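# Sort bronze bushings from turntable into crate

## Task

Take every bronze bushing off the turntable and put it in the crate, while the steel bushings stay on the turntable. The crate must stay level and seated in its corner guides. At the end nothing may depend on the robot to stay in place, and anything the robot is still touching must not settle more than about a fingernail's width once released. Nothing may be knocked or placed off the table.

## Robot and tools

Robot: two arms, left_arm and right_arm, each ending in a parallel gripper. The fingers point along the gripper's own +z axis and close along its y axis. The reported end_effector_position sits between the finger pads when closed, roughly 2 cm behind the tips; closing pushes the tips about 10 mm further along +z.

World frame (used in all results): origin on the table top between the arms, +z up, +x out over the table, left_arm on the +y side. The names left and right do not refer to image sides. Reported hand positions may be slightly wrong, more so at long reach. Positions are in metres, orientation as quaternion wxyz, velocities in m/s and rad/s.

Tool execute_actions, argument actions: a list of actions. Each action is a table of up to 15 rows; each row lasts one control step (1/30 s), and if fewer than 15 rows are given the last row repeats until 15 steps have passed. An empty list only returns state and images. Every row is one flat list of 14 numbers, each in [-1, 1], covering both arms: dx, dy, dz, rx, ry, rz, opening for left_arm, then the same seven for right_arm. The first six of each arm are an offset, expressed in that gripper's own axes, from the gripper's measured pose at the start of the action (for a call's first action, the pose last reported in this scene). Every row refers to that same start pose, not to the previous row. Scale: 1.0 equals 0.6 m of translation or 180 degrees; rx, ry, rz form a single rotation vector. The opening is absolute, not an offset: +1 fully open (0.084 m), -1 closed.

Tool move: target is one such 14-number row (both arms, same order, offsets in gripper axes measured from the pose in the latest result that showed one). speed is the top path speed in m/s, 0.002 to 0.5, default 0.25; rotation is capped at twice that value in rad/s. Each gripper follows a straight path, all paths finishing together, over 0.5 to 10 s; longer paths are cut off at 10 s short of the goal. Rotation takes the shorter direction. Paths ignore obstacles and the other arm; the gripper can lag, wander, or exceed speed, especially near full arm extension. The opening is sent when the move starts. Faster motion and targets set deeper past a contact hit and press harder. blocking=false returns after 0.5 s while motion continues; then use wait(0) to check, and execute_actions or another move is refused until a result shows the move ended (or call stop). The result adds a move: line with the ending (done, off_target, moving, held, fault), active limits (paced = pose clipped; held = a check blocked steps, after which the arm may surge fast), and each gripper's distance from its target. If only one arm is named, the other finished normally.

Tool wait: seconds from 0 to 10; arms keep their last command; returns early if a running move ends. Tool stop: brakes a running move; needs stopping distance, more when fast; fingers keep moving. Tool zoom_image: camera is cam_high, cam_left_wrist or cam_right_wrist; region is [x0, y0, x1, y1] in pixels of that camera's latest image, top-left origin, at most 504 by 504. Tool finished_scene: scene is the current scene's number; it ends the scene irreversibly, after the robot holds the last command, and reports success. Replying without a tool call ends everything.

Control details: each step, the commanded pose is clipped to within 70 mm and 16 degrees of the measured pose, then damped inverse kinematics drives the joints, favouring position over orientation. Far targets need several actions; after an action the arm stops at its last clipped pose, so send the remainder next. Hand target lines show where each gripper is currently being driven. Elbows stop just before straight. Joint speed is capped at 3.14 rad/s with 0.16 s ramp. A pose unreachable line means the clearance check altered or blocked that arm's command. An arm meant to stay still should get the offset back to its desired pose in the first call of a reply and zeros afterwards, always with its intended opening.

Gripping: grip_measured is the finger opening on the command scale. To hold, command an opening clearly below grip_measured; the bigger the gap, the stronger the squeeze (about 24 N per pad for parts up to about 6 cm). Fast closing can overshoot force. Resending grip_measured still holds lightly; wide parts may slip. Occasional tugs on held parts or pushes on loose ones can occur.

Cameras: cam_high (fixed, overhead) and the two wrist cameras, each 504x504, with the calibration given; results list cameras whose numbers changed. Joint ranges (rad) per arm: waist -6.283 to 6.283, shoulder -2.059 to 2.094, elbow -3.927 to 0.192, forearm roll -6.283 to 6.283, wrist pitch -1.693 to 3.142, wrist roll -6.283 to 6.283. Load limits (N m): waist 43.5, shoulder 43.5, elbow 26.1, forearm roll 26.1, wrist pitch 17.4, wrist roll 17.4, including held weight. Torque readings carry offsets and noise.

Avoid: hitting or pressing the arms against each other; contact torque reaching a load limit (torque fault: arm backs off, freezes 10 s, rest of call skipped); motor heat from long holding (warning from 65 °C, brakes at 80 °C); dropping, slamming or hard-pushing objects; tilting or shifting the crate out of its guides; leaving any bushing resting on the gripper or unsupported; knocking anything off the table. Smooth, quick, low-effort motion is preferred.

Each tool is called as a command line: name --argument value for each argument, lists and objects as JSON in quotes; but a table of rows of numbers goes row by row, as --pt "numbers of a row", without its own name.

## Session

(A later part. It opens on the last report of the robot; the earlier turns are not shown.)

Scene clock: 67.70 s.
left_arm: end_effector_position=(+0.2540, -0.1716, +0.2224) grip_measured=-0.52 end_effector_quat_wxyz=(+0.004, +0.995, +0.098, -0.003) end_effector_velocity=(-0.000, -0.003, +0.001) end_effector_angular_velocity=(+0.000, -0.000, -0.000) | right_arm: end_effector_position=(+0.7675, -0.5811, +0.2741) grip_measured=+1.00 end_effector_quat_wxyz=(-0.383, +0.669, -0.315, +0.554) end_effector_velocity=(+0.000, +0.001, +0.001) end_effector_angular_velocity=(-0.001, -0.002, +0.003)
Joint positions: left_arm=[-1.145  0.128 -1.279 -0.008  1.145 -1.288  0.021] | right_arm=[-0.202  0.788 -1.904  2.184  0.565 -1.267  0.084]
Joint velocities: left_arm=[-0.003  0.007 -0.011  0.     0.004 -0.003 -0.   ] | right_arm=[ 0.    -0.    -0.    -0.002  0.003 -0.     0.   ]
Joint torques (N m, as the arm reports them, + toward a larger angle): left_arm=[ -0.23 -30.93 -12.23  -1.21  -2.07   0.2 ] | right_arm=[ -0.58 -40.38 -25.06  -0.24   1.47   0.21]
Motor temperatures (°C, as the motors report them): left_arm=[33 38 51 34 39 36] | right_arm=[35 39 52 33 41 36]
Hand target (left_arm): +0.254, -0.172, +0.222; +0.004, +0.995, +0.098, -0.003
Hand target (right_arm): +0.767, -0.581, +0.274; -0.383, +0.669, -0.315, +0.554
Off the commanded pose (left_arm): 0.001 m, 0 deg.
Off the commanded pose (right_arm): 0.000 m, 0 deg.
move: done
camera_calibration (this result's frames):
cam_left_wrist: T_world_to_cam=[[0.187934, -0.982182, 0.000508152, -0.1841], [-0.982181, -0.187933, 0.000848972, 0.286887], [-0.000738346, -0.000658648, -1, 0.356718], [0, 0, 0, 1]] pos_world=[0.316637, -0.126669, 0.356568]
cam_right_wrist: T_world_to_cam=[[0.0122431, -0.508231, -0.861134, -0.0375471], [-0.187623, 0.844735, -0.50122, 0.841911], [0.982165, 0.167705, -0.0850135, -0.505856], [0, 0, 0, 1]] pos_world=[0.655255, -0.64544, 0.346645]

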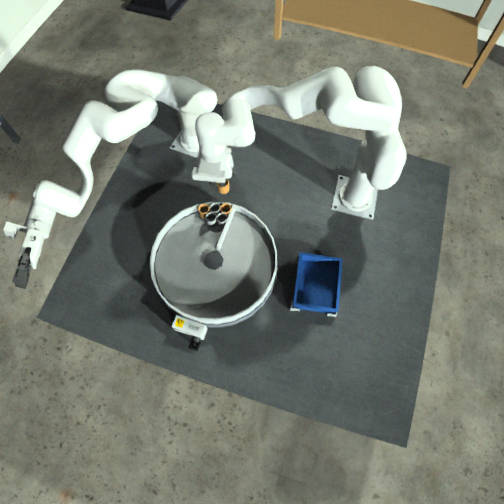

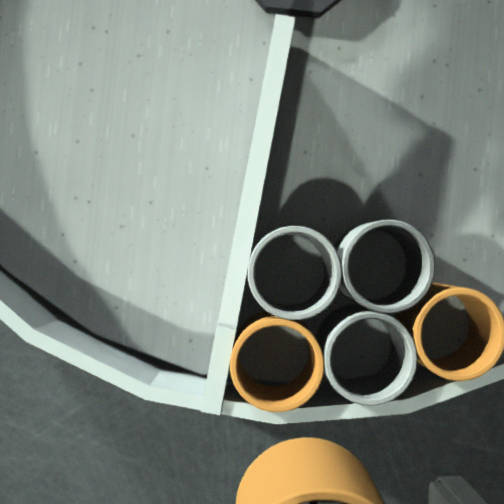

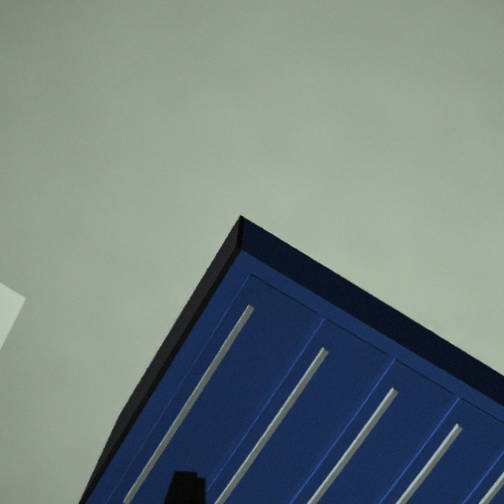

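move --target '[0.45,-0.62,0.15,0,0,0,-1, 0,0,0,0,0,0,1]' --speed 0.2

move --target '[0,0.02,0,0,0,0,0.6, 0,0,0,0,0,0,1]'

Scene clock: 74.70 s.
left_arm: end_effector_position=(+0.4458, +0.2442, +0.1275) grip_measured=-0.72 end_effector_quat_wxyz=(+0.004, +0.995, +0.098, -0.003) end_effector_velocity=(+0.001, +0.002, -0.001) end_effector_angular_velocity=(-0.001, +0.001, +0.002) | right_arm: end_effector_position=(+0.7675, -0.5811, +0.2741) grip_measured=+1.00 end_effector_quat_wxyz=(-0.383, +0.669, -0.315, +0.554) end_effector_velocity=(+0.000, +0.000, +0.000) end_effector_angular_velocity=(-0.001, -0.001, +0.002)
Joint positions: left_arm=[-0.14  -0.026 -0.805 -0.011  0.836 -0.278  0.013] | right_arm=[-0.202  0.788 -1.904  2.184  0.565 -1.267  0.084]
Joint velocities: left_arm=[ 0.004  0.004 -0.002 -0.001 -0.     0.004 -0.   ] | right_arm=[ 0.     0.    -0.    -0.     0.002 -0.001  0.   ]
Joint torques (N m, as the arm reports them, + toward a larger angle): left_arm=[ -0.31 -24.48 -11.32  -0.89  -2.4    0.12] | right_arm=[ -0.94 -40.44 -24.81  -0.45   1.6    0.25]
Motor temperatures (°C, as the motors report them): left_arm=[33 38 51 34 39 36] | right_arm=[35 39 52 33 41 36]
Hand target (left_arm): +0.446, +0.245, +0.127; +0.004, +0.995, +0.098, -0.003
Hand target (right_arm): +0.767, -0.581, +0.274; -0.383, +0.669, -0.315, +0.554
Off the commanded pose (left_arm): 0.001 m, 0 deg.
Off the commanded pose (right_arm): 0.000 m, 0 deg.
move: done
camera_calibration (this result's frames):
cam_left_wrist: T_world_to_cam=[[0.187049, -0.98235, -0.000640431, 0.188891], [-0.98235, -0.18705, 0.00128785, 0.553225], [-0.00138491, 0.000388236, -0.999999, 0.262251], [0, 0, 0, 1]] pos_world=[0.508491, 0.288936, 0.261659]
cam_right_wrist: T_world_to_cam=[[0.0122433, -0.508231, -0.861134, -0.0375471], [-0.187623, 0.844735, -0.50122, 0.841911], [0.982165, 0.167705, -0.0850133, -0.505856], [0, 0, 0, 1]] pos_world=[0.655255, -0.64544, 0.346645]

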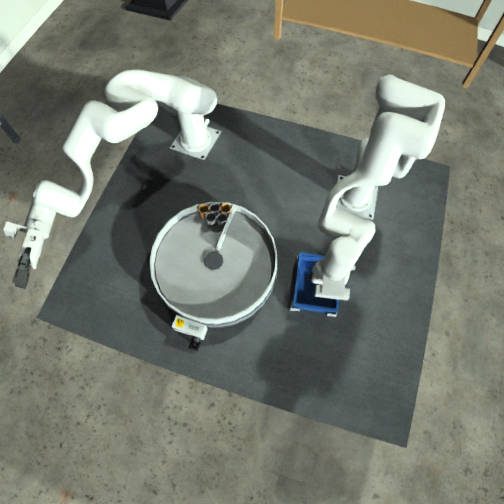

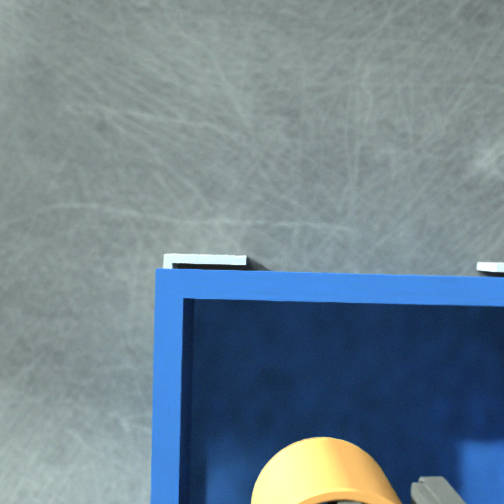

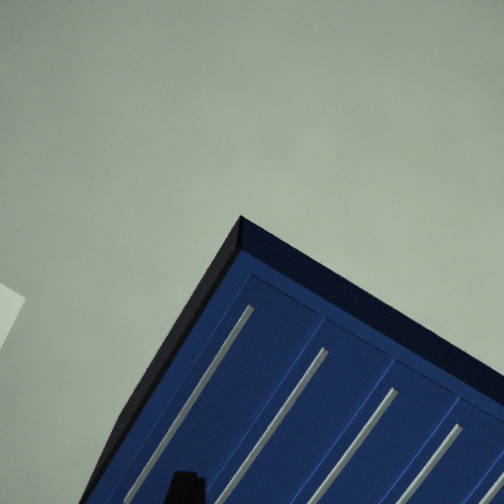

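Scene clock: 75.43 s.
left_arm: end_effector_position=(+0.4481, +0.2326, +0.1276) grip_measured=+0.59 end_effector_quat_wxyz=(+0.004, +0.995, +0.098, -0.003) end_effector_velocity=(+0.000, -0.001, +0.000) end_effector_angular_velocity=(+0.001, +0.001, -0.001) | right_arm: end_effector_position=(+0.7675, -0.5811, +0.2741) grip_measured=+1.00 end_effector_quat_wxyz=(-0.383, +0.669, -0.315, +0.554) end_effector_velocity=(+0.000, -0.000, +0.000) end_effector_angular_velocity=(+0.003, -0.000, -0.001)
Joint positions: left_arm=[-0.166 -0.015 -0.818 -0.011  0.837 -0.304  0.069] | right_arm=[-0.202  0.788 -1.904  2.184  0.565 -1.267  0.084]
Joint velocities: left_arm=[-0.004  0.001 -0.002  0.001  0.001 -0.004  0.   ] | right_arm=[ 0.    -0.     0.     0.002 -0.     0.002 -0.   ]
Joint torques (N m, as the arm reports them, + toward a larger angle): left_arm=[  0.4  -24.84 -11.66  -1.1   -2.37   0.16] | right_arm=[ -0.35 -40.28 -24.86  -0.47   1.54   0.1 ]
Motor temperatures (°C, as the motors report them): left_arm=[33 38 51 34 39 36] | right_arm=[35 39 52 33 41 36]
Hand target (left_arm): +0.448, +0.232, +0.128; +0.004, +0.995, +0.098, -0.003
Hand target (right_arm): +0.767, -0.581, +0.274; -0.383, +0.669, -0.315, +0.554
Off the commanded pose (left_arm): 0.000 m, 0 deg.
Off the commanded pose (right_arm): 0.000 m, 0 deg.
move: done
camera_calibration (this result's frames):
cam_left_wrist: T_world_to_cam=[[0.187074, -0.982346, -0.000602972, 0.177012], [-0.982345, -0.187074, 0.0012713, 0.553311], [-0.00136165, 0.0003545, -0.999999, 0.262353], [0, 0, 0, 1]] pos_world=[0.510786, 0.277304, 0.261756]
cam_right_wrist: T_world_to_cam=[[0.0122434, -0.508231, -0.861134, -0.0375472], [-0.187623, 0.844735, -0.50122, 0.841911], [0.982165, 0.167705, -0.0850133, -0.505856], [0, 0, 0, 1]] pos_world=[0.655255, -0.64544, 0.346645]

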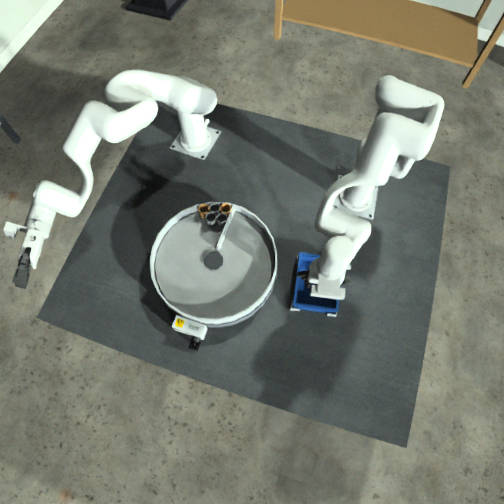

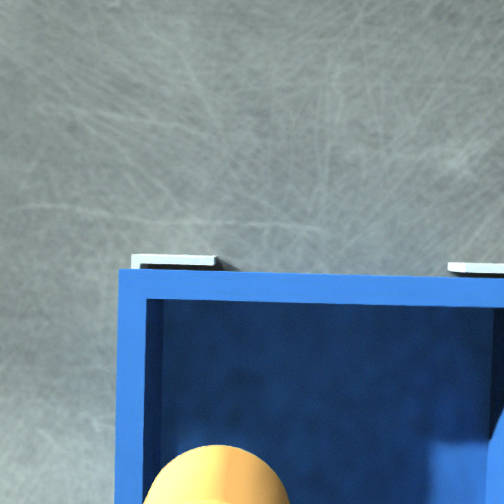

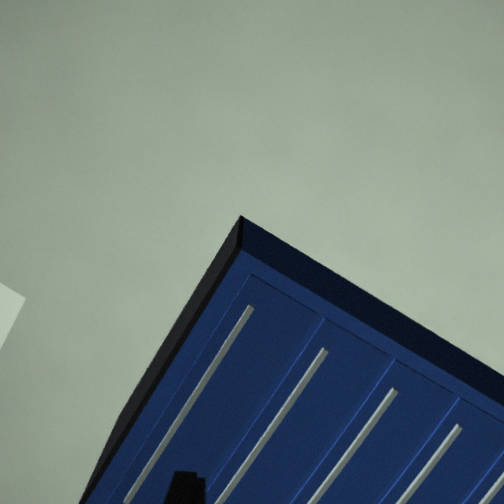

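execute_actions --actions '[[[0,0,-0.1,0,0,0,-0.3,0,0,0,0,0,0,1]],[[0,0,0.1,0,0,0,-0.3,0,0,0,0,0,0,1],[0,0,0.1,0,0,0,-0.3,0,0,0,0,0,0,1],[0,0,0.1,0,0,0,-0.3,0,0,0,0,0,0,1],[0,0,0.1,0,0,0,-0.3,0,0,0,0,0,0,1],[0,0,0.1,0,0,0,-0.3,0,0,0,0,0,0,1],[0,0,0.1,0,0,0,-0.3,0,0,0,0,0,0,1],[0,0,0.1,0,0,0,-0.3,0,0,0,0,0,0,1],[0,0,-0.1,0,0,0,-0.3,0,0,0,0,0,0,1],[0,0,-0.1,0,0,0,-0.3,0,0,0,0,0,0,1],[0,0,-0.1,0,0,0,-0.3,0,0,0,0,0,0,1],[0,0,-0.1,0,0,0,-0.3,0,0,0,0,0,0,1],[0,0,-0.1,0,0,0,-0.3,0,0,0,0,0,0,1],[0,0,0,0,0,0,-0.3,0,0,0,0,0,0,1]],[[0,0,0,0,0,0,-0.3,0,0,0,0,0,0,1]]]'

Scene clock: 86.00 s.
left_arm: end_effector_position=(+0.4521, +0.2328, +0.1954) grip_measured=-0.32 end_effector_quat_wxyz=(+0.006, +0.995, +0.098, +0.009) end_effector_velocity=(+0.001, +0.001, +0.002) end_effector_angular_velocity=(-0.000, -0.005, +0.001) | right_arm: end_effector_position=(+0.7675, -0.5811, +0.2741) grip_measured=+1.00 end_effector_quat_wxyz=(-0.383, +0.669, -0.315, +0.554) end_effector_velocity=(+0.000, -0.000, +0.000) end_effector_angular_velocity=(+0.001, -0.000, -0.000)
Joint positions: left_arm=[-0.164 -0.119 -0.908 -0.009  1.007 -0.305  0.03 ] | right_arm=[-0.202  0.788 -1.904  2.184  0.565 -1.267  0.084]
Joint velocities: left_arm=[ 0.002 -0.001 -0.004  0.     0.    -0.    -0.   ] | right_arm=[-0.     0.    -0.001  0.    -0.     0.001  0.   ]
Joint torques (N m, as the arm reports them, + toward a larger angle): left_arm=[  0.4  -23.6  -12.09  -1.14  -2.51  -0.32] | right_arm=[ -0.81 -40.18 -25.    -0.53   1.48   0.19]
Motor temperatures (°C, as the motors report them): left_arm=[33 38 51 34 39 36] | right_arm=[35 39 52 33 41 36]
Hand target (left_arm): +0.452, +0.233, +0.196; +0.006, +0.995, +0.098, +0.010
Hand target (right_arm): +0.767, -0.581, +0.274; -0.383, +0.669, -0.315, +0.554
Off the commanded pose (left_arm): 0.000 m, 0 deg.
Off the commanded pose (right_arm): 0.000 m, 0 deg.
camera_calibration (this result's frames):
cam_left_wrist: T_world_to_cam=[[0.187483, -0.982246, 0.00649258, 0.174978], [-0.981994, -0.187583, -0.0223564, 0.561799], [0.0231773, -0.00218423, -0.999729, 0.319612], [0, 0, 0, 1]] pos_world=[0.51147, 0.277954, 0.330949]
cam_right_wrist: T_world_to_cam=[[0.0122434, -0.508231, -0.861134, -0.0375469], [-0.187623, 0.844735, -0.501219, 0.841911], [0.982165, 0.167705, -0.0850131, -0.505856], [0, 0, 0, 1]] pos_world=[0.655255, -0.64544, 0.346645]

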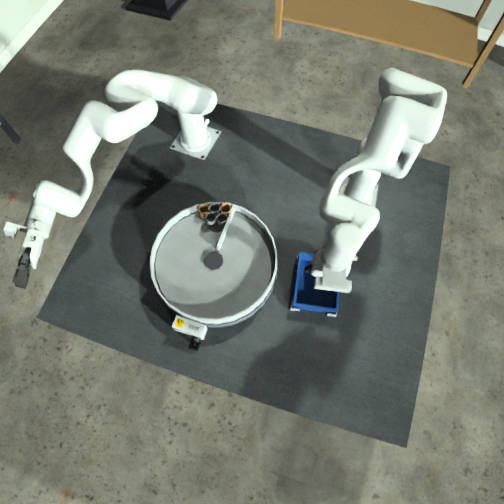

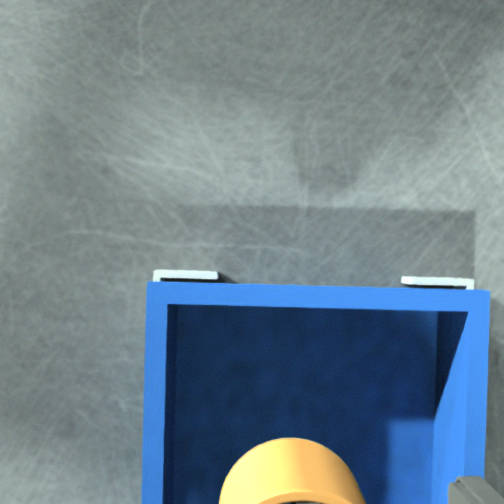

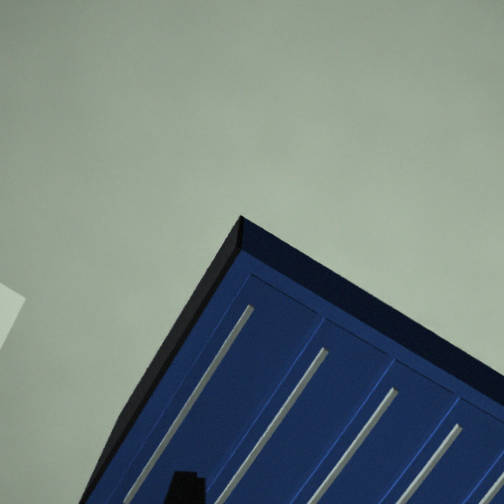

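move --target '[0,-0.017,0.175,0,0,0,-0.3, 0,0,0,0,0,0,1]' --speed 0.1

move --target '[0,0,0,0,0,0,0.6, 0,0,0,0,0,0,1]'

move --target '[0,0,-0.2,0,0,0,0.6, 0,0,0,0,0,0,1]' --speed 0.08

Scene clock: 99.77 s.
left_arm: end_effector_position=(+0.4526, +0.2414, +0.0908) grip_measured=-0.32 end_effector_quat_wxyz=(+0.006, +0.995, +0.098, +0.010) end_effector_velocity=(-0.000, -0.000, -0.002) end_effector_angular_velocity=(+0.000, +0.001, -0.000) | right_arm: end_effector_position=(+0.7675, -0.5811, +0.2741) grip_measured=+1.00 end_effector_quat_wxyz=(-0.383, +0.669, -0.315, +0.554) end_effector_velocity=(+0.000, +0.000, -0.000) end_effector_angular_velocity=(-0.001, +0.000, +0.001)
Joint positions: left_arm=[-0.145  0.054 -0.77  -0.013  0.694 -0.28   0.03 ] | right_arm=[-0.202  0.788 -1.904  2.184  0.565 -1.267  0.084]
Joint velocities: left_arm=[-0.001  0.005  0.001 -0.    -0.005  0.     0.   ] | right_arm=[ 0.     0.    -0.    -0.001  0.     0.    -0.   ]
Joint torques (N m, as the arm reports them, + toward a larger angle): left_arm=[  0.23 -25.54 -10.92  -1.16  -2.33   0.25] | right_arm=[ -0.69 -40.61 -24.96  -0.48   1.42   0.17]
Motor temperatures (°C, as the motors report them): left_arm=[33 38 51 34 39 36] | right_arm=[35 40 52 33 41 36]
Hand target (left_arm): +0.452, +0.241, +0.090; +0.006, +0.995, +0.098, +0.009
Hand target (right_arm): +0.767, -0.581, +0.274; -0.383, +0.669, -0.315, +0.554
Off the commanded pose (left_arm): 0.001 m, 0 deg.
Off the commanded pose (right_arm): 0.000 m, 0 deg.
move: done
camera_calibration (this result's frames):
cam_left_wrist: T_world_to_cam=[[0.187074, -0.982321, 0.00704589, 0.184159], [-0.982052, -0.187189, -0.0231022, 0.5616], [0.0240127, -0.00259761, -0.999708, 0.214761], [0, 0, 0, 1]] pos_world=[0.511912, 0.286586, 0.226375]
cam_right_wrist: T_world_to_cam=[[0.0122433, -0.508231, -0.861134, -0.0375469], [-0.187622, 0.844735, -0.501219, 0.841911], [0.982165, 0.167705, -0.0850131, -0.505856], [0, 0, 0, 1]] pos_world=[0.655255, -0.64544, 0.346645]

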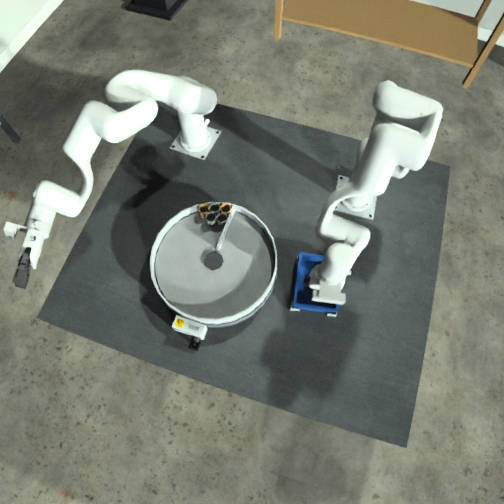

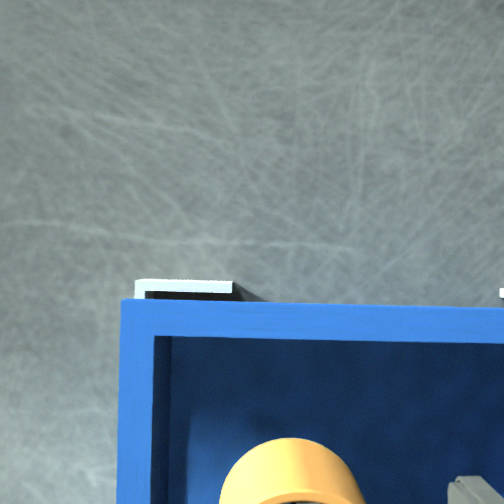

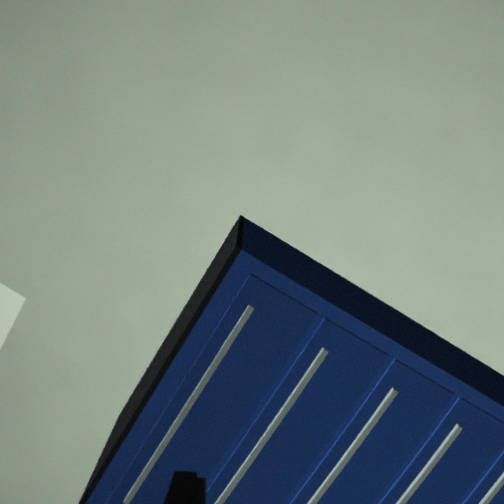

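Scene clock: 100.27 s.
left_arm: end_effector_position=(+0.4526, +0.2414, +0.0908) grip_measured=+0.59 end_effector_quat_wxyz=(+0.006, +0.995, +0.098, +0.010) end_effector_velocity=(-0.000, +0.001, -0.000) end_effector_angular_velocity=(-0.000, +0.000, -0.000) | right_arm: end_effector_position=(+0.7675, -0.5811, +0.2741) grip_measured=+1.00 end_effector_quat_wxyz=(-0.383, +0.669, -0.315, +0.554) end_effector_velocity=(+0.000, +0.000, +0.000) end_effector_angular_velocity=(-0.000, -0.001, +0.002)
Joint positions: left_arm=[-0.145  0.054 -0.77  -0.013  0.694 -0.28   0.069] | right_arm=[-0.202  0.788 -1.904  2.184  0.565 -1.267  0.084]
Joint velocities: left_arm=[ 0.001  0.     0.    -0.    -0.     0.002  0.   ] | right_arm=[ 0.     0.    -0.    -0.001  0.002  0.     0.   ]
Joint torques (N m, as the arm reports them, + toward a larger angle): left_arm=[  0.5  -24.98 -11.    -1.01  -2.42  -0.06] | right_arm=[ -0.77 -40.38 -25.16  -0.55   1.55   0.28]
Motor temperatures (°C, as the motors report them): left_arm=[33 38 51 34 39 36] | right_arm=[35 40 52 33 41 36]
Hand target (left_arm): +0.453, +0.241, +0.091; +0.006, +0.995, +0.098, +0.010
Hand target (right_arm): +0.767, -0.581, +0.274; -0.383, +0.669, -0.315, +0.554
Off the commanded pose (left_arm): 0.000 m, 0 deg.
Off the commanded pose (right_arm): 0.000 m, 0 deg.
move: done
camera_calibration (this result's frames):
cam_left_wrist: T_world_to_cam=[[0.187073, -0.982321, 0.00705279, 0.184156], [-0.982052, -0.187187, -0.0231158, 0.561602], [0.0240273, -0.00260189, -0.999708, 0.214762], [0, 0, 0, 1]] pos_world=[0.511912, 0.286584, 0.226383]
cam_right_wrist: T_world_to_cam=[[0.0122436, -0.508231, -0.861134, -0.0375469], [-0.187622, 0.844735, -0.50122, 0.841911], [0.982165, 0.167705, -0.0850129, -0.505856], [0, 0, 0, 1]] pos_world=[0.655255, -0.64544, 0.346645]

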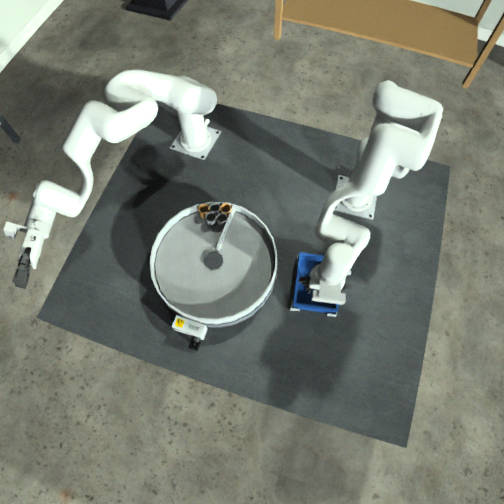

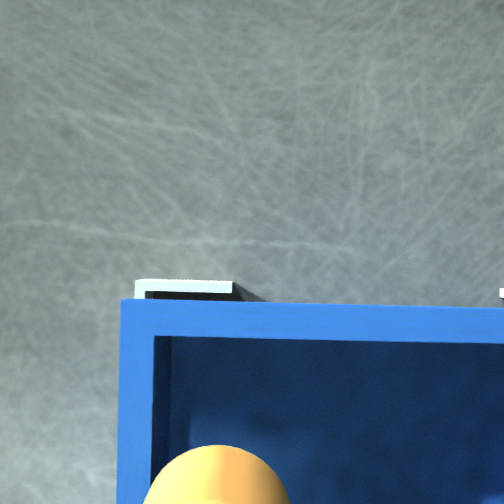

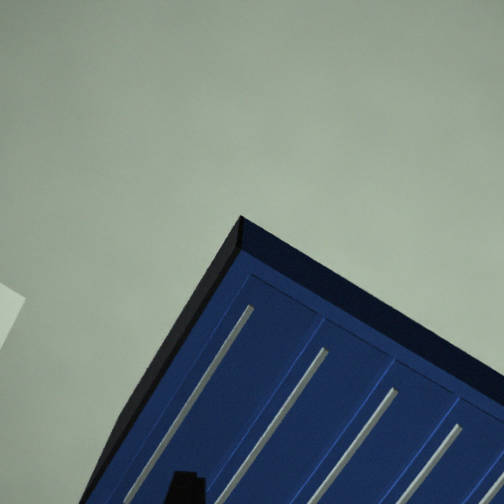

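Scene clock: 102.13 s.
left_arm: end_effector_position=(+0.4497, +0.2430, +0.2102) grip_measured=+0.59 end_effector_quat_wxyz=(+0.006, +0.995, +0.098, +0.009) end_effector_velocity=(+0.000, -0.000, +0.002) end_effector_angular_velocity=(-0.000, -0.000, +0.000) | right_arm: end_effector_position=(+0.7675, -0.5811, +0.2741) grip_measured=+1.00 end_effector_quat_wxyz=(-0.383, +0.669, -0.315, +0.554) end_effector_velocity=(-0.000, -0.000, -0.000) end_effector_angular_velocity=(+0.001, +0.000, -0.002)
Joint positions: left_arm=[-0.141 -0.146 -0.924 -0.01   1.05  -0.282  0.069] | right_arm=[-0.202  0.788 -1.904  2.184  0.565 -1.267  0.084]
Joint velocities: left_arm=[ 0.    -0.001 -0.005 -0.     0.006 -0.    -0.   ] | right_arm=[ 0.    -0.     0.     0.002 -0.002 -0.    -0.   ]
Joint torques (N m, as the arm reports them, + toward a larger angle): left_arm=[  0.61 -22.97 -12.69  -1.24  -2.33  -0.16] | right_arm=[ -0.22 -40.36 -24.97  -0.44   1.6    0.08]
Motor temperatures (°C, as the motors report them): left_arm=[33 38 51 34 39 36] | right_arm=[35 40 52 33 41 36]
Hand target (left_arm): +0.450, +0.243, +0.211; +0.006, +0.995, +0.098, +0.010
Hand target (right_arm): +0.767, -0.581, +0.274; -0.383, +0.669, -0.315, +0.554
Off the commanded pose (left_arm): 0.001 m, 0 deg.
Off the commanded pose (right_arm): 0.000 m, 0 deg.
move: done
camera_calibration (this result's frames):
cam_left_wrist: T_world_to_cam=[[0.187519, -0.98224, 0.00646877, 0.185288], [-0.981985, -0.187618, -0.022464, 0.56177], [0.0232787, -0.00213982, -0.999727, 0.334457], [0, 0, 0, 1]] pos_world=[0.509119, 0.288111, 0.345787]
cam_right_wrist: T_world_to_cam=[[0.0122436, -0.508231, -0.861134, -0.0375469], [-0.187622, 0.844735, -0.50122, 0.841911], [0.982165, 0.167705, -0.0850129, -0.505856], [0, 0, 0, 1]] pos_world=[0.655255, -0.64544, 0.346645]

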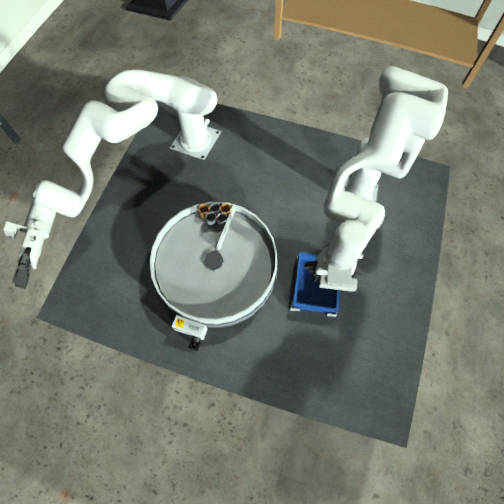

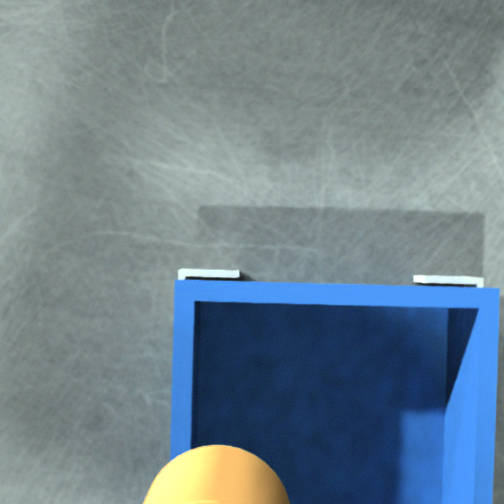

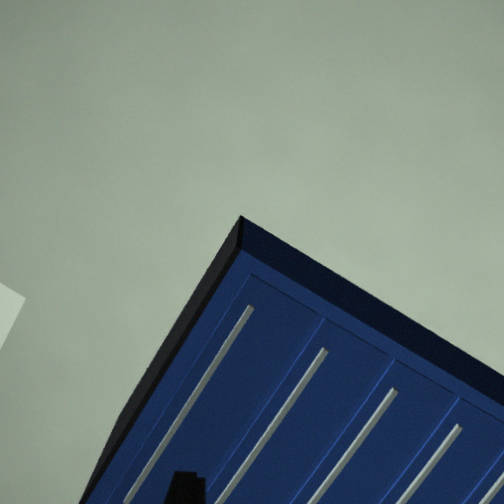

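move --target '[0,0,0.265,0,0,0,-0.3, 0,0,0,0,0,0,1]' --speed 0.08

move --target '[0,0,0,0,0,0,0.6, 0,0,0,0,0,0,1]'

move --target '[0,0,-0.25,0,0,0,0.6, 0,0,0,0,0,0,1]' --speed 0.08

Scene clock: 110.23 s.
left_arm: end_effector_position=(+0.4534, +0.2409, +0.0517) grip_measured=-0.32 end_effector_quat_wxyz=(+0.006, +0.995, +0.097, +0.010) end_effector_velocity=(-0.000, +0.000, -0.002) end_effector_angular_velocity=(-0.000, +0.001, +0.000) | right_arm: end_effector_position=(+0.7675, -0.5811, +0.2741) grip_measured=+1.00 end_effector_quat_wxyz=(-0.383, +0.669, -0.315, +0.554) end_effector_velocity=(+0.000, +0.001, +0.001) end_effector_angular_velocity=(+0.000, -0.002, +0.002)
Joint positions: left_arm=[-0.146  0.15  -0.75  -0.016  0.579 -0.278  0.03 ] | right_arm=[-0.202  0.788 -1.904  2.184  0.565 -1.267  0.084]
Joint velocities: left_arm=[ 0.     0.005  0.001 -0.    -0.004  0.    -0.   ] | right_arm=[ 0.    -0.001  0.     0.     0.003 -0.     0.   ]
Joint torques (N m, as the arm reports them, + toward a larger angle): left_arm=[  0.37 -26.88 -10.54  -1.06  -2.25   0.22] | right_arm=[ -0.78 -40.47 -24.98  -0.36   1.51   0.23]
Motor temperatures (°C, as the motors report them): left_arm=[33 38 51 34 39 36] | right_arm=[35 40 52 33 41 36]
Hand target (left_arm): +0.453, +0.241, +0.051; +0.006, +0.995, +0.097, +0.009
Hand target (right_arm): +0.767, -0.581, +0.274; -0.383, +0.669, -0.315, +0.554
Off the commanded pose (left_arm): 0.001 m, 0 deg.
Off the commanded pose (right_arm): 0.000 m, 0 deg.
move: done
camera_calibration (this result's frames):
cam_left_wrist: T_world_to_cam=[[0.186962, -0.982341, 0.00718893, 0.183838], [-0.982075, -0.18708, -0.0230225, 0.561365], [0.0239609, -0.00275573, -0.999709, 0.175744], [0, 0, 0, 1]] pos_world=[0.512721, 0.286096, 0.187296]
cam_right_wrist: T_world_to_cam=[[0.0122436, -0.50823, -0.861134, -0.0375469], [-0.187623, 0.844735, -0.501219, 0.841911], [0.982165, 0.167705, -0.0850129, -0.505856], [0, 0, 0, 1]] pos_world=[0.655255, -0.64544, 0.346645]

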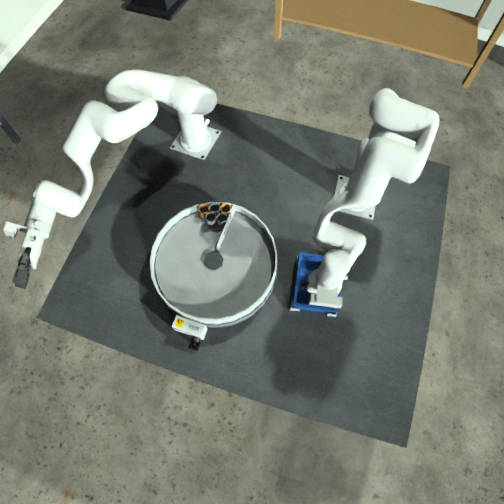

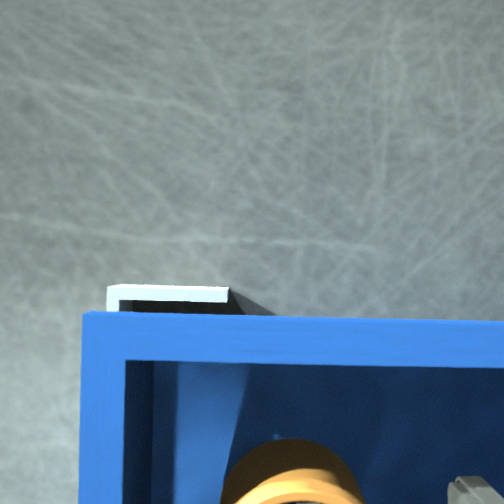

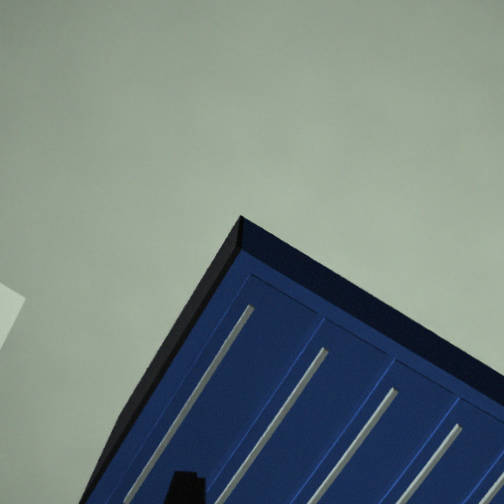

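Scene clock: 110.73 s.
left_arm: end_effector_position=(+0.4534, +0.2409, +0.0518) grip_measured=+0.59 end_effector_quat_wxyz=(+0.006, +0.995, +0.097, +0.010) end_effector_velocity=(-0.000, +0.000, -0.000) end_effector_angular_velocity=(+0.000, +0.001, -0.001) | right_arm: end_effector_position=(+0.7675, -0.5811, +0.2741) grip_measured=+1.00 end_effector_quat_wxyz=(-0.383, +0.669, -0.315, +0.554) end_effector_velocity=(-0.000, +0.000, -0.001) end_effector_angular_velocity=(+0.000, +0.001, +0.001)
Joint positions: left_arm=[-0.146  0.15  -0.75  -0.016  0.579 -0.278  0.069] | right_arm=[-0.202  0.788 -1.904  2.184  0.565 -1.267  0.084]
Joint velocities: left_arm=[0.    0.    0.    0.    0.001 0.001 0.   ] | right_arm=[-0.     0.001  0.001 -0.     0.001 -0.     0.   ]
Joint torques (N m, as the arm reports them, + toward a larger angle): left_arm=[  0.12 -27.26 -10.29  -1.11  -2.07   0.14] | right_arm=[ -0.79 -40.54 -25.02  -0.38   1.48   0.1 ]
Motor temperatures (°C, as the motors report them): left_arm=[33 38 51 34 39 36] | right_arm=[35 40 52 33 41 36]
Hand target (left_arm): +0.453, +0.241, +0.052; +0.006, +0.995, +0.097, +0.010
Hand target (right_arm): +0.767, -0.581, +0.274; -0.383, +0.669, -0.315, +0.554
Off the commanded pose (left_arm): 0.000 m, 0 deg.
Off the commanded pose (right_arm): 0.000 m, 0 deg.
move: done
camera_calibration (this result's frames):
cam_left_wrist: T_world_to_cam=[[0.186936, -0.982346, 0.00721142, 0.183829], [-0.982078, -0.187055, -0.023077, 0.561377], [0.0240185, -0.00276825, -0.999708, 0.175739], [0, 0, 0, 1]] pos_world=[0.512731, 0.286078, 0.187317]
cam_right_wrist: T_world_to_cam=[[0.0122436, -0.508231, -0.861134, -0.037547], [-0.187622, 0.844735, -0.50122, 0.841911], [0.982165, 0.167705, -0.0850129, -0.505856], [0, 0, 0, 1]] pos_world=[0.655255, -0.64544, 0.346645]

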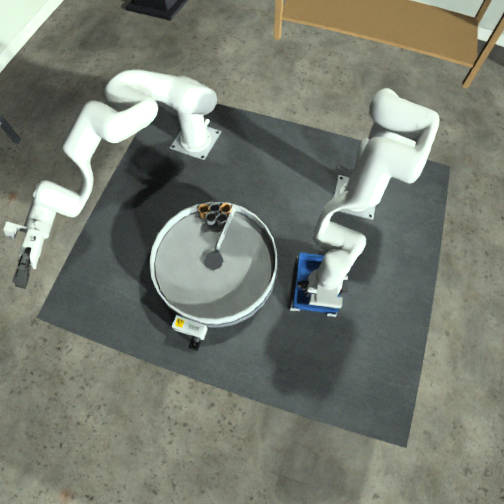

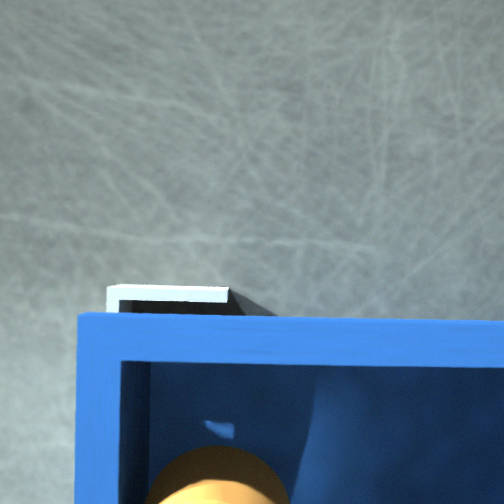

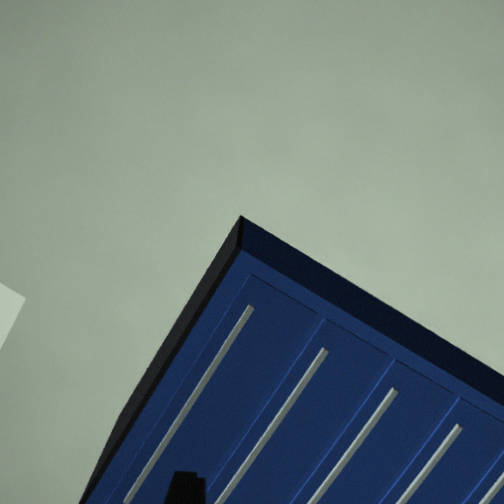

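Scene clock: 113.00 s.
left_arm: end_effector_position=(+0.4499, +0.2429, +0.2012) grip_measured=+0.59 end_effector_quat_wxyz=(+0.006, +0.995, +0.098, +0.009) end_effector_velocity=(-0.000, +0.000, +0.002) end_effector_angular_velocity=(-0.000, +0.001, +0.001) | right_arm: end_effector_position=(+0.7675, -0.5811, +0.2741) grip_measured=+1.00 end_effector_quat_wxyz=(-0.383, +0.669, -0.315, +0.554) end_effector_velocity=(+0.000, +0.000, +0.002) end_effector_angular_velocity=(+0.001, -0.003, +0.000)
Joint positions: left_arm=[-0.141 -0.137 -0.908 -0.01   1.024 -0.282  0.069] | right_arm=[-0.202  0.788 -1.904  2.184  0.565 -1.267  0.084]
Joint velocities: left_arm=[ 0.001 -0.002 -0.003 -0.     0.005  0.     0.   ] | right_arm=[ 0.    -0.001 -0.001  0.002  0.001  0.     0.   ]
Joint torques (N m, as the arm reports them, + toward a larger angle): left_arm=[  0.32 -23.21 -12.35  -1.14  -2.48   0.18] | right_arm=[ -0.77 -40.57 -25.2   -0.43   1.46   0.25]
Motor temperatures (°C, as the motors report them): left_arm=[33 38 51 34 39 36] | right_arm=[35 40 52 33 41 36]
Hand target (left_arm): +0.450, +0.243, +0.202; +0.006, +0.995, +0.098, +0.010
Hand target (right_arm): +0.767, -0.581, +0.274; -0.383, +0.669, -0.315, +0.554
Off the commanded pose (left_arm): 0.001 m, 0 deg.
Off the commanded pose (right_arm): 0.000 m, 0 deg.
move: done
camera_calibration (this result's frames):
cam_left_wrist: T_world_to_cam=[[0.187459, -0.982251, 0.00649949, 0.185225], [-0.981996, -0.187559, -0.0224695, 0.561666], [0.0232897, -0.00217038, -0.999726, 0.325383], [0, 0, 0, 1]] pos_world=[0.509254, 0.287989, 0.33671]
cam_right_wrist: T_world_to_cam=[[0.0122437, -0.508231, -0.861134, -0.037547], [-0.187623, 0.844735, -0.50122, 0.841911], [0.982165, 0.167705, -0.0850128, -0.505856], [0, 0, 0, 1]] pos_world=[0.655255, -0.64544, 0.346645]

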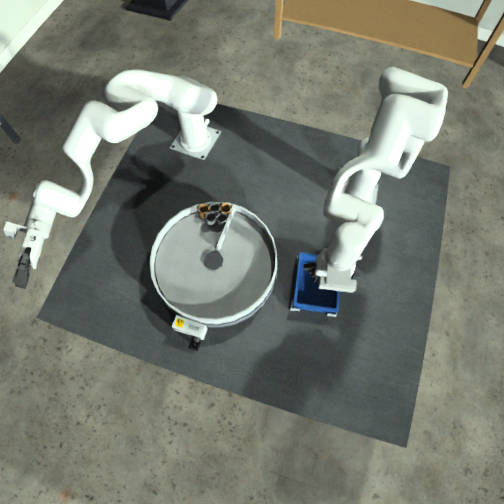

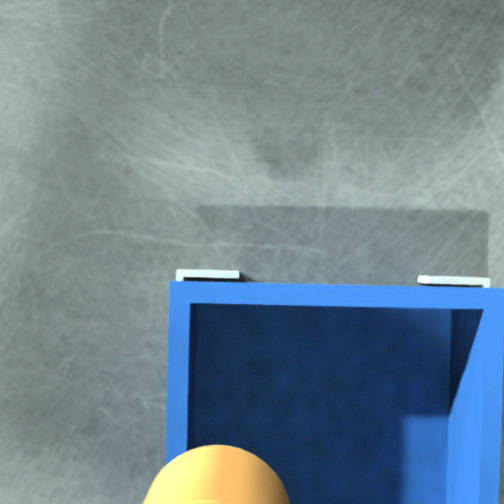

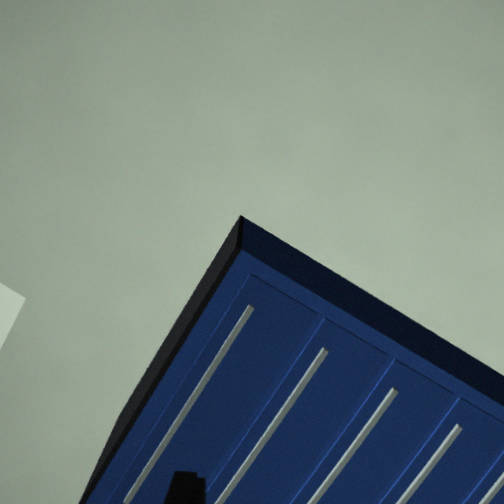

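move --target '[0,-0.02,0.25,0,0,0,-0.3, 0,0,0,0,0,0,1]' --speed 0.08

move --target '[0,0,0,0,0,0,0.7, 0,0,0,0,0,0,1]'

move --target '[0,0,-0.25,0,0,0,0.7, 0,0,0,0,0,0,1]' --speed 0.06

Scene clock: 121.50 s.
left_arm: end_effector_position=(+0.4510, +0.2527, +0.0515) grip_measured=-0.32 end_effector_quat_wxyz=(+0.006, +0.995, +0.097, +0.010) end_effector_velocity=(-0.001, +0.001, -0.002) end_effector_angular_velocity=(+0.000, +0.002, +0.000) | right_arm: end_effector_position=(+0.7675, -0.5811, +0.2741) grip_measured=+1.00 end_effector_quat_wxyz=(-0.383, +0.669, -0.315, +0.554) end_effector_velocity=(+0.000, +0.000, +0.001) end_effector_angular_velocity=(+0.001, -0.001, +0.000)
Joint positions: left_arm=[-0.119  0.141 -0.738 -0.017  0.575 -0.25   0.03 ] | right_arm=[-0.202  0.788 -1.904  2.184  0.565 -1.267  0.084]
Joint velocities: left_arm=[ 0.001  0.005  0.002  0.    -0.004  0.001  0.   ] | right_arm=[ 0.    -0.    -0.     0.     0.001  0.001  0.   ]
Joint torques (N m, as the arm reports them, + toward a larger angle): left_arm=[ -0.54 -25.92 -10.32  -1.18  -2.49   0.31] | right_arm=[ -0.45 -40.54 -24.91  -0.51   1.37   0.15]
Motor temperatures (°C, as the motors report them): left_arm=[33 38 51 34 39 36] | right_arm=[35 40 53 33 41 36]
Hand target (left_arm): +0.451, +0.253, +0.051; +0.006, +0.995, +0.097, +0.009
Hand target (right_arm): +0.767, -0.581, +0.274; -0.383, +0.669, -0.315, +0.554
Off the commanded pose (left_arm): 0.001 m, 0 deg.
Off the commanded pose (right_arm): 0.000 m, 0 deg.
move: done
camera_calibration (this result's frames):
cam_left_wrist: T_world_to_cam=[[0.186917, -0.98235, 0.00715875, 0.195848], [-0.982084, -0.187034, -0.0230133, 0.561207], [0.023946, -0.00272893, -0.99971, 0.175559], [0, 0, 0, 1]] pos_world=[0.510341, 0.297835, 0.187021]
cam_right_wrist: T_world_to_cam=[[0.0122437, -0.50823, -0.861134, -0.0375469], [-0.187623, 0.844735, -0.501219, 0.841911], [0.982165, 0.167705, -0.0850128, -0.505856], [0, 0, 0, 1]] pos_world=[0.655255, -0.64544, 0.346645]

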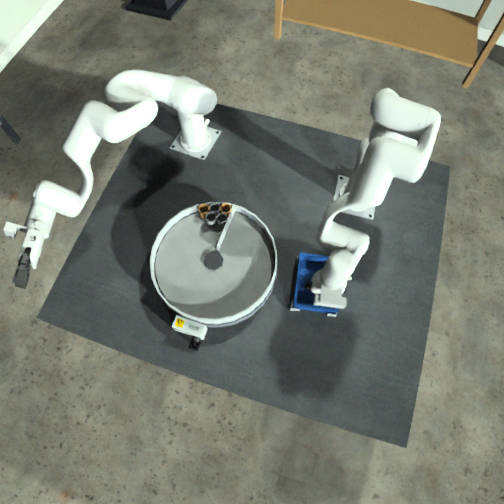

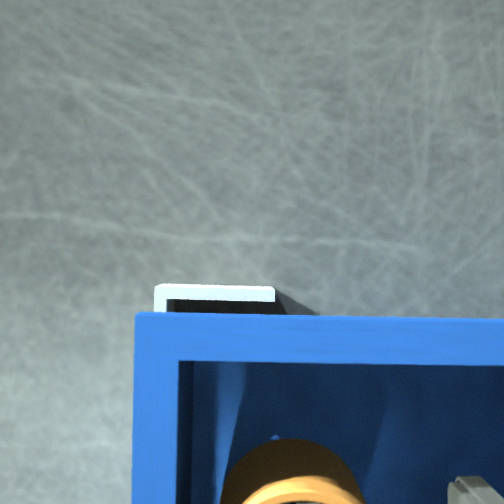

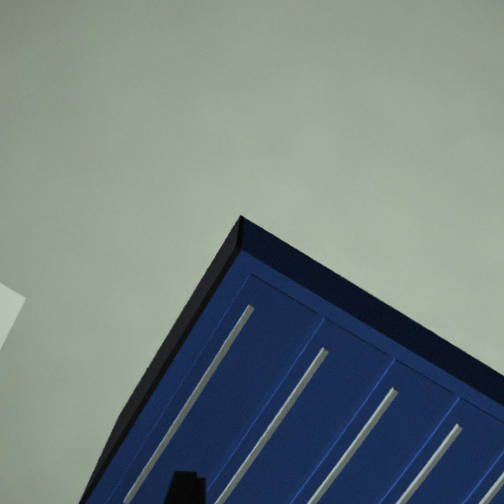

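Scene clock: 122.00 s.
left_arm: end_effector_position=(+0.4520, +0.2519, +0.0524) grip_measured=+0.69 end_effector_quat_wxyz=(+0.007, +0.995, +0.097, +0.011) end_effector_velocity=(-0.001, +0.002, -0.001) end_effector_angular_velocity=(+0.001, +0.002, +0.002) | right_arm: end_effector_position=(+0.7675, -0.5811, +0.2741) grip_measured=+1.00 end_effector_quat_wxyz=(-0.383, +0.669, -0.315, +0.554) end_effector_velocity=(+0.000, +0.000, +0.000) end_effector_angular_velocity=(-0.001, -0.000, +0.001)
Joint positions: left_arm=[-0.121  0.14  -0.739 -0.018  0.575 -0.25   0.072] | right_arm=[-0.202  0.788 -1.904  2.184  0.565 -1.267  0.084]
Joint velocities: left_arm=[ 0.003  0.     0.002  0.001 -0.001  0.001  0.   ] | right_arm=[-0.    -0.    -0.    -0.002  0.001  0.001  0.   ]
Joint torques (N m, as the arm reports them, + toward a larger angle): left_arm=[  5.41 -22.63  -7.56  -0.46  -1.37   0.4 ] | right_arm=[ -0.71 -40.59 -25.01  -0.36   1.45   0.17]
Motor temperatures (°C, as the motors report them): left_arm=[33 38 51 34 39 36] | right_arm=[35 40 53 33 41 36]
Hand target (left_arm): +0.451, +0.253, +0.051; +0.006, +0.995, +0.097, +0.010
Hand target (right_arm): +0.767, -0.581, +0.274; -0.383, +0.669, -0.315, +0.554
Off the commanded pose (left_arm): 0.002 m, 0 deg.
Off the commanded pose (right_arm): 0.000 m, 0 deg.
move: done
camera_calibration (this result's frames):
cam_left_wrist: T_world_to_cam=[[0.185836, -0.982547, 0.00818244, 0.195381], [-0.982213, -0.185988, -0.0258022, 0.56201], [0.0268737, -0.00324192, -0.999634, 0.175255], [0, 0, 0, 1]] pos_world=[0.510995, 0.297066, 0.188093]
cam_right_wrist: T_world_to_cam=[[0.0122439, -0.50823, -0.861134, -0.0375469], [-0.187623, 0.844735, -0.501219, 0.841911], [0.982165, 0.167705, -0.0850126, -0.505856], [0, 0, 0, 1]] pos_world=[0.655255, -0.64544, 0.346645]

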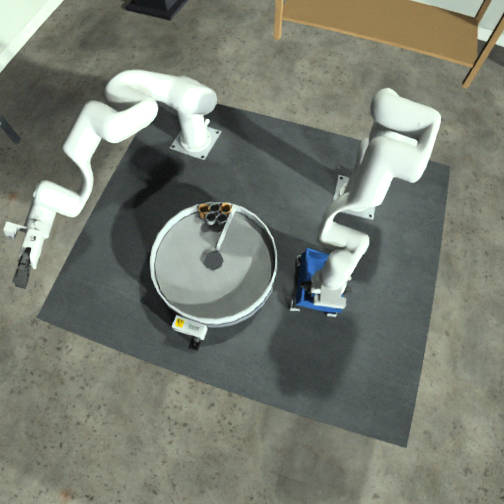

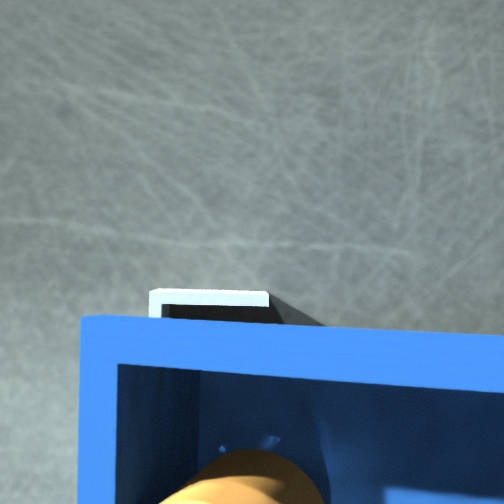

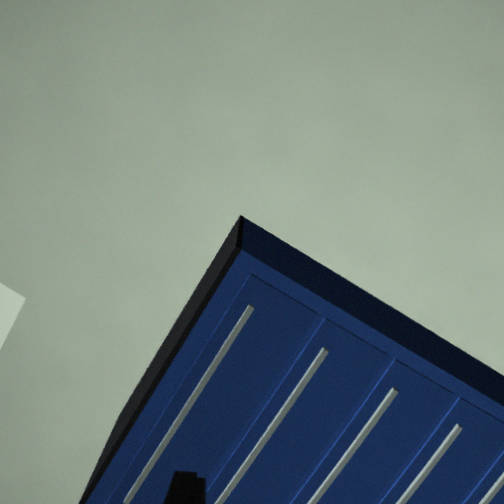

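Scene clock: 124.87 s.
left_arm: end_effector_position=(+0.4481, +0.2539, +0.2019) grip_measured=+0.70 end_effector_quat_wxyz=(+0.006, +0.995, +0.097, +0.011) end_effector_velocity=(+0.000, -0.000, +0.002) end_effector_angular_velocity=(+0.000, +0.000, -0.001) | right_arm: end_effector_position=(+0.7675, -0.5811, +0.2741) grip_measured=+1.00 end_effector_quat_wxyz=(-0.383, +0.669, -0.315, +0.554) end_effector_velocity=(+0.000, +0.000, -0.001) end_effector_angular_velocity=(-0.002, +0.001, +0.001)
Joint positions: left_arm=[-0.116 -0.149 -0.896 -0.011  1.022 -0.254  0.073] | right_arm=[-0.202  0.788 -1.904  2.184  0.565 -1.267  0.084]
Joint velocities: left_arm=[-0.001 -0.001 -0.003  0.     0.005  0.    -0.   ] | right_arm=[ 0.     0.001 -0.    -0.002 -0.001  0.     0.   ]
Joint torques (N m, as the arm reports them, + toward a larger angle): left_arm=[  0.38 -22.88 -12.43  -1.34  -2.44   0.21] | right_arm=[ -0.64 -40.72 -25.01  -0.51   1.44   0.16]
Motor temperatures (°C, as the motors report them): left_arm=[33 38 51 34 39 36] | right_arm=[35 40 53 33 41 36]
Hand target (left_arm): +0.448, +0.254, +0.202; +0.006, +0.995, +0.097, +0.011
Hand target (right_arm): +0.767, -0.581, +0.274; -0.383, +0.669, -0.315, +0.554
Off the commanded pose (left_arm): 0.001 m, 0 deg.
Off the commanded pose (right_arm): 0.000 m, 0 deg.
move: done
camera_calibration (this result's frames):
cam_left_wrist: T_world_to_cam=[[0.186362, -0.982452, 0.00752931, 0.196741], [-0.982129, -0.186495, -0.0253591, 0.562372], [0.0263183, -0.00266877, -0.99965, 0.324935], [0, 0, 0, 1]] pos_world=[0.507105, 0.299036, 0.337602]
cam_right_wrist: T_world_to_cam=[[0.0122437, -0.50823, -0.861134, -0.0375467], [-0.187623, 0.844735, -0.501219, 0.841911], [0.982165, 0.167705, -0.0850128, -0.505856], [0, 0, 0, 1]] pos_world=[0.655255, -0.64544, 0.346645]

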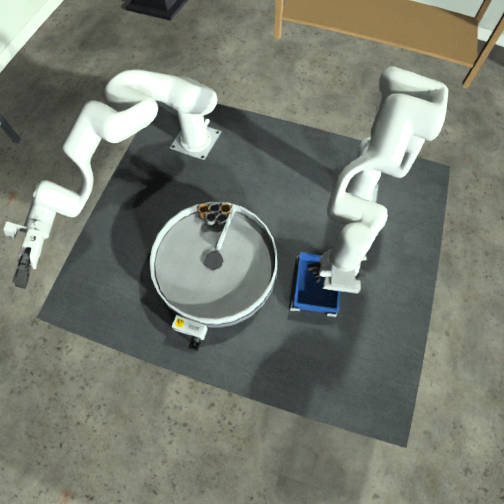

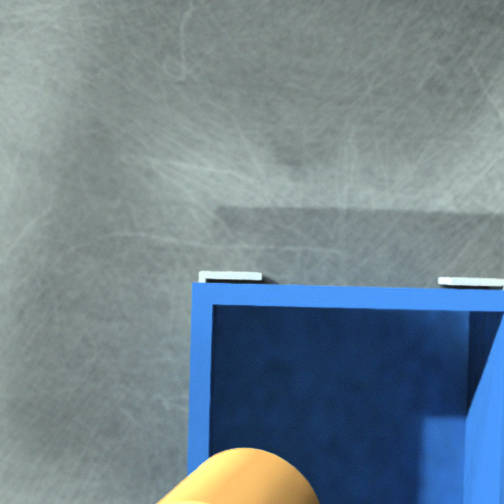

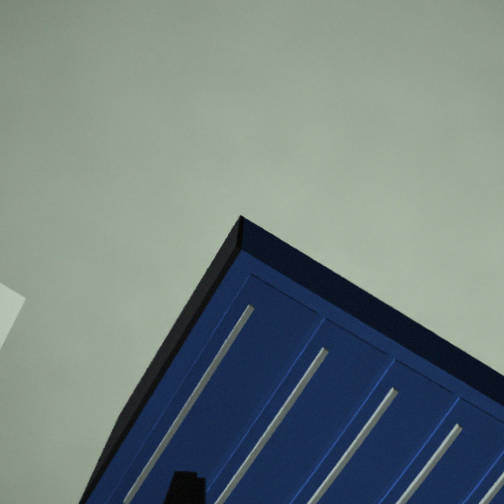

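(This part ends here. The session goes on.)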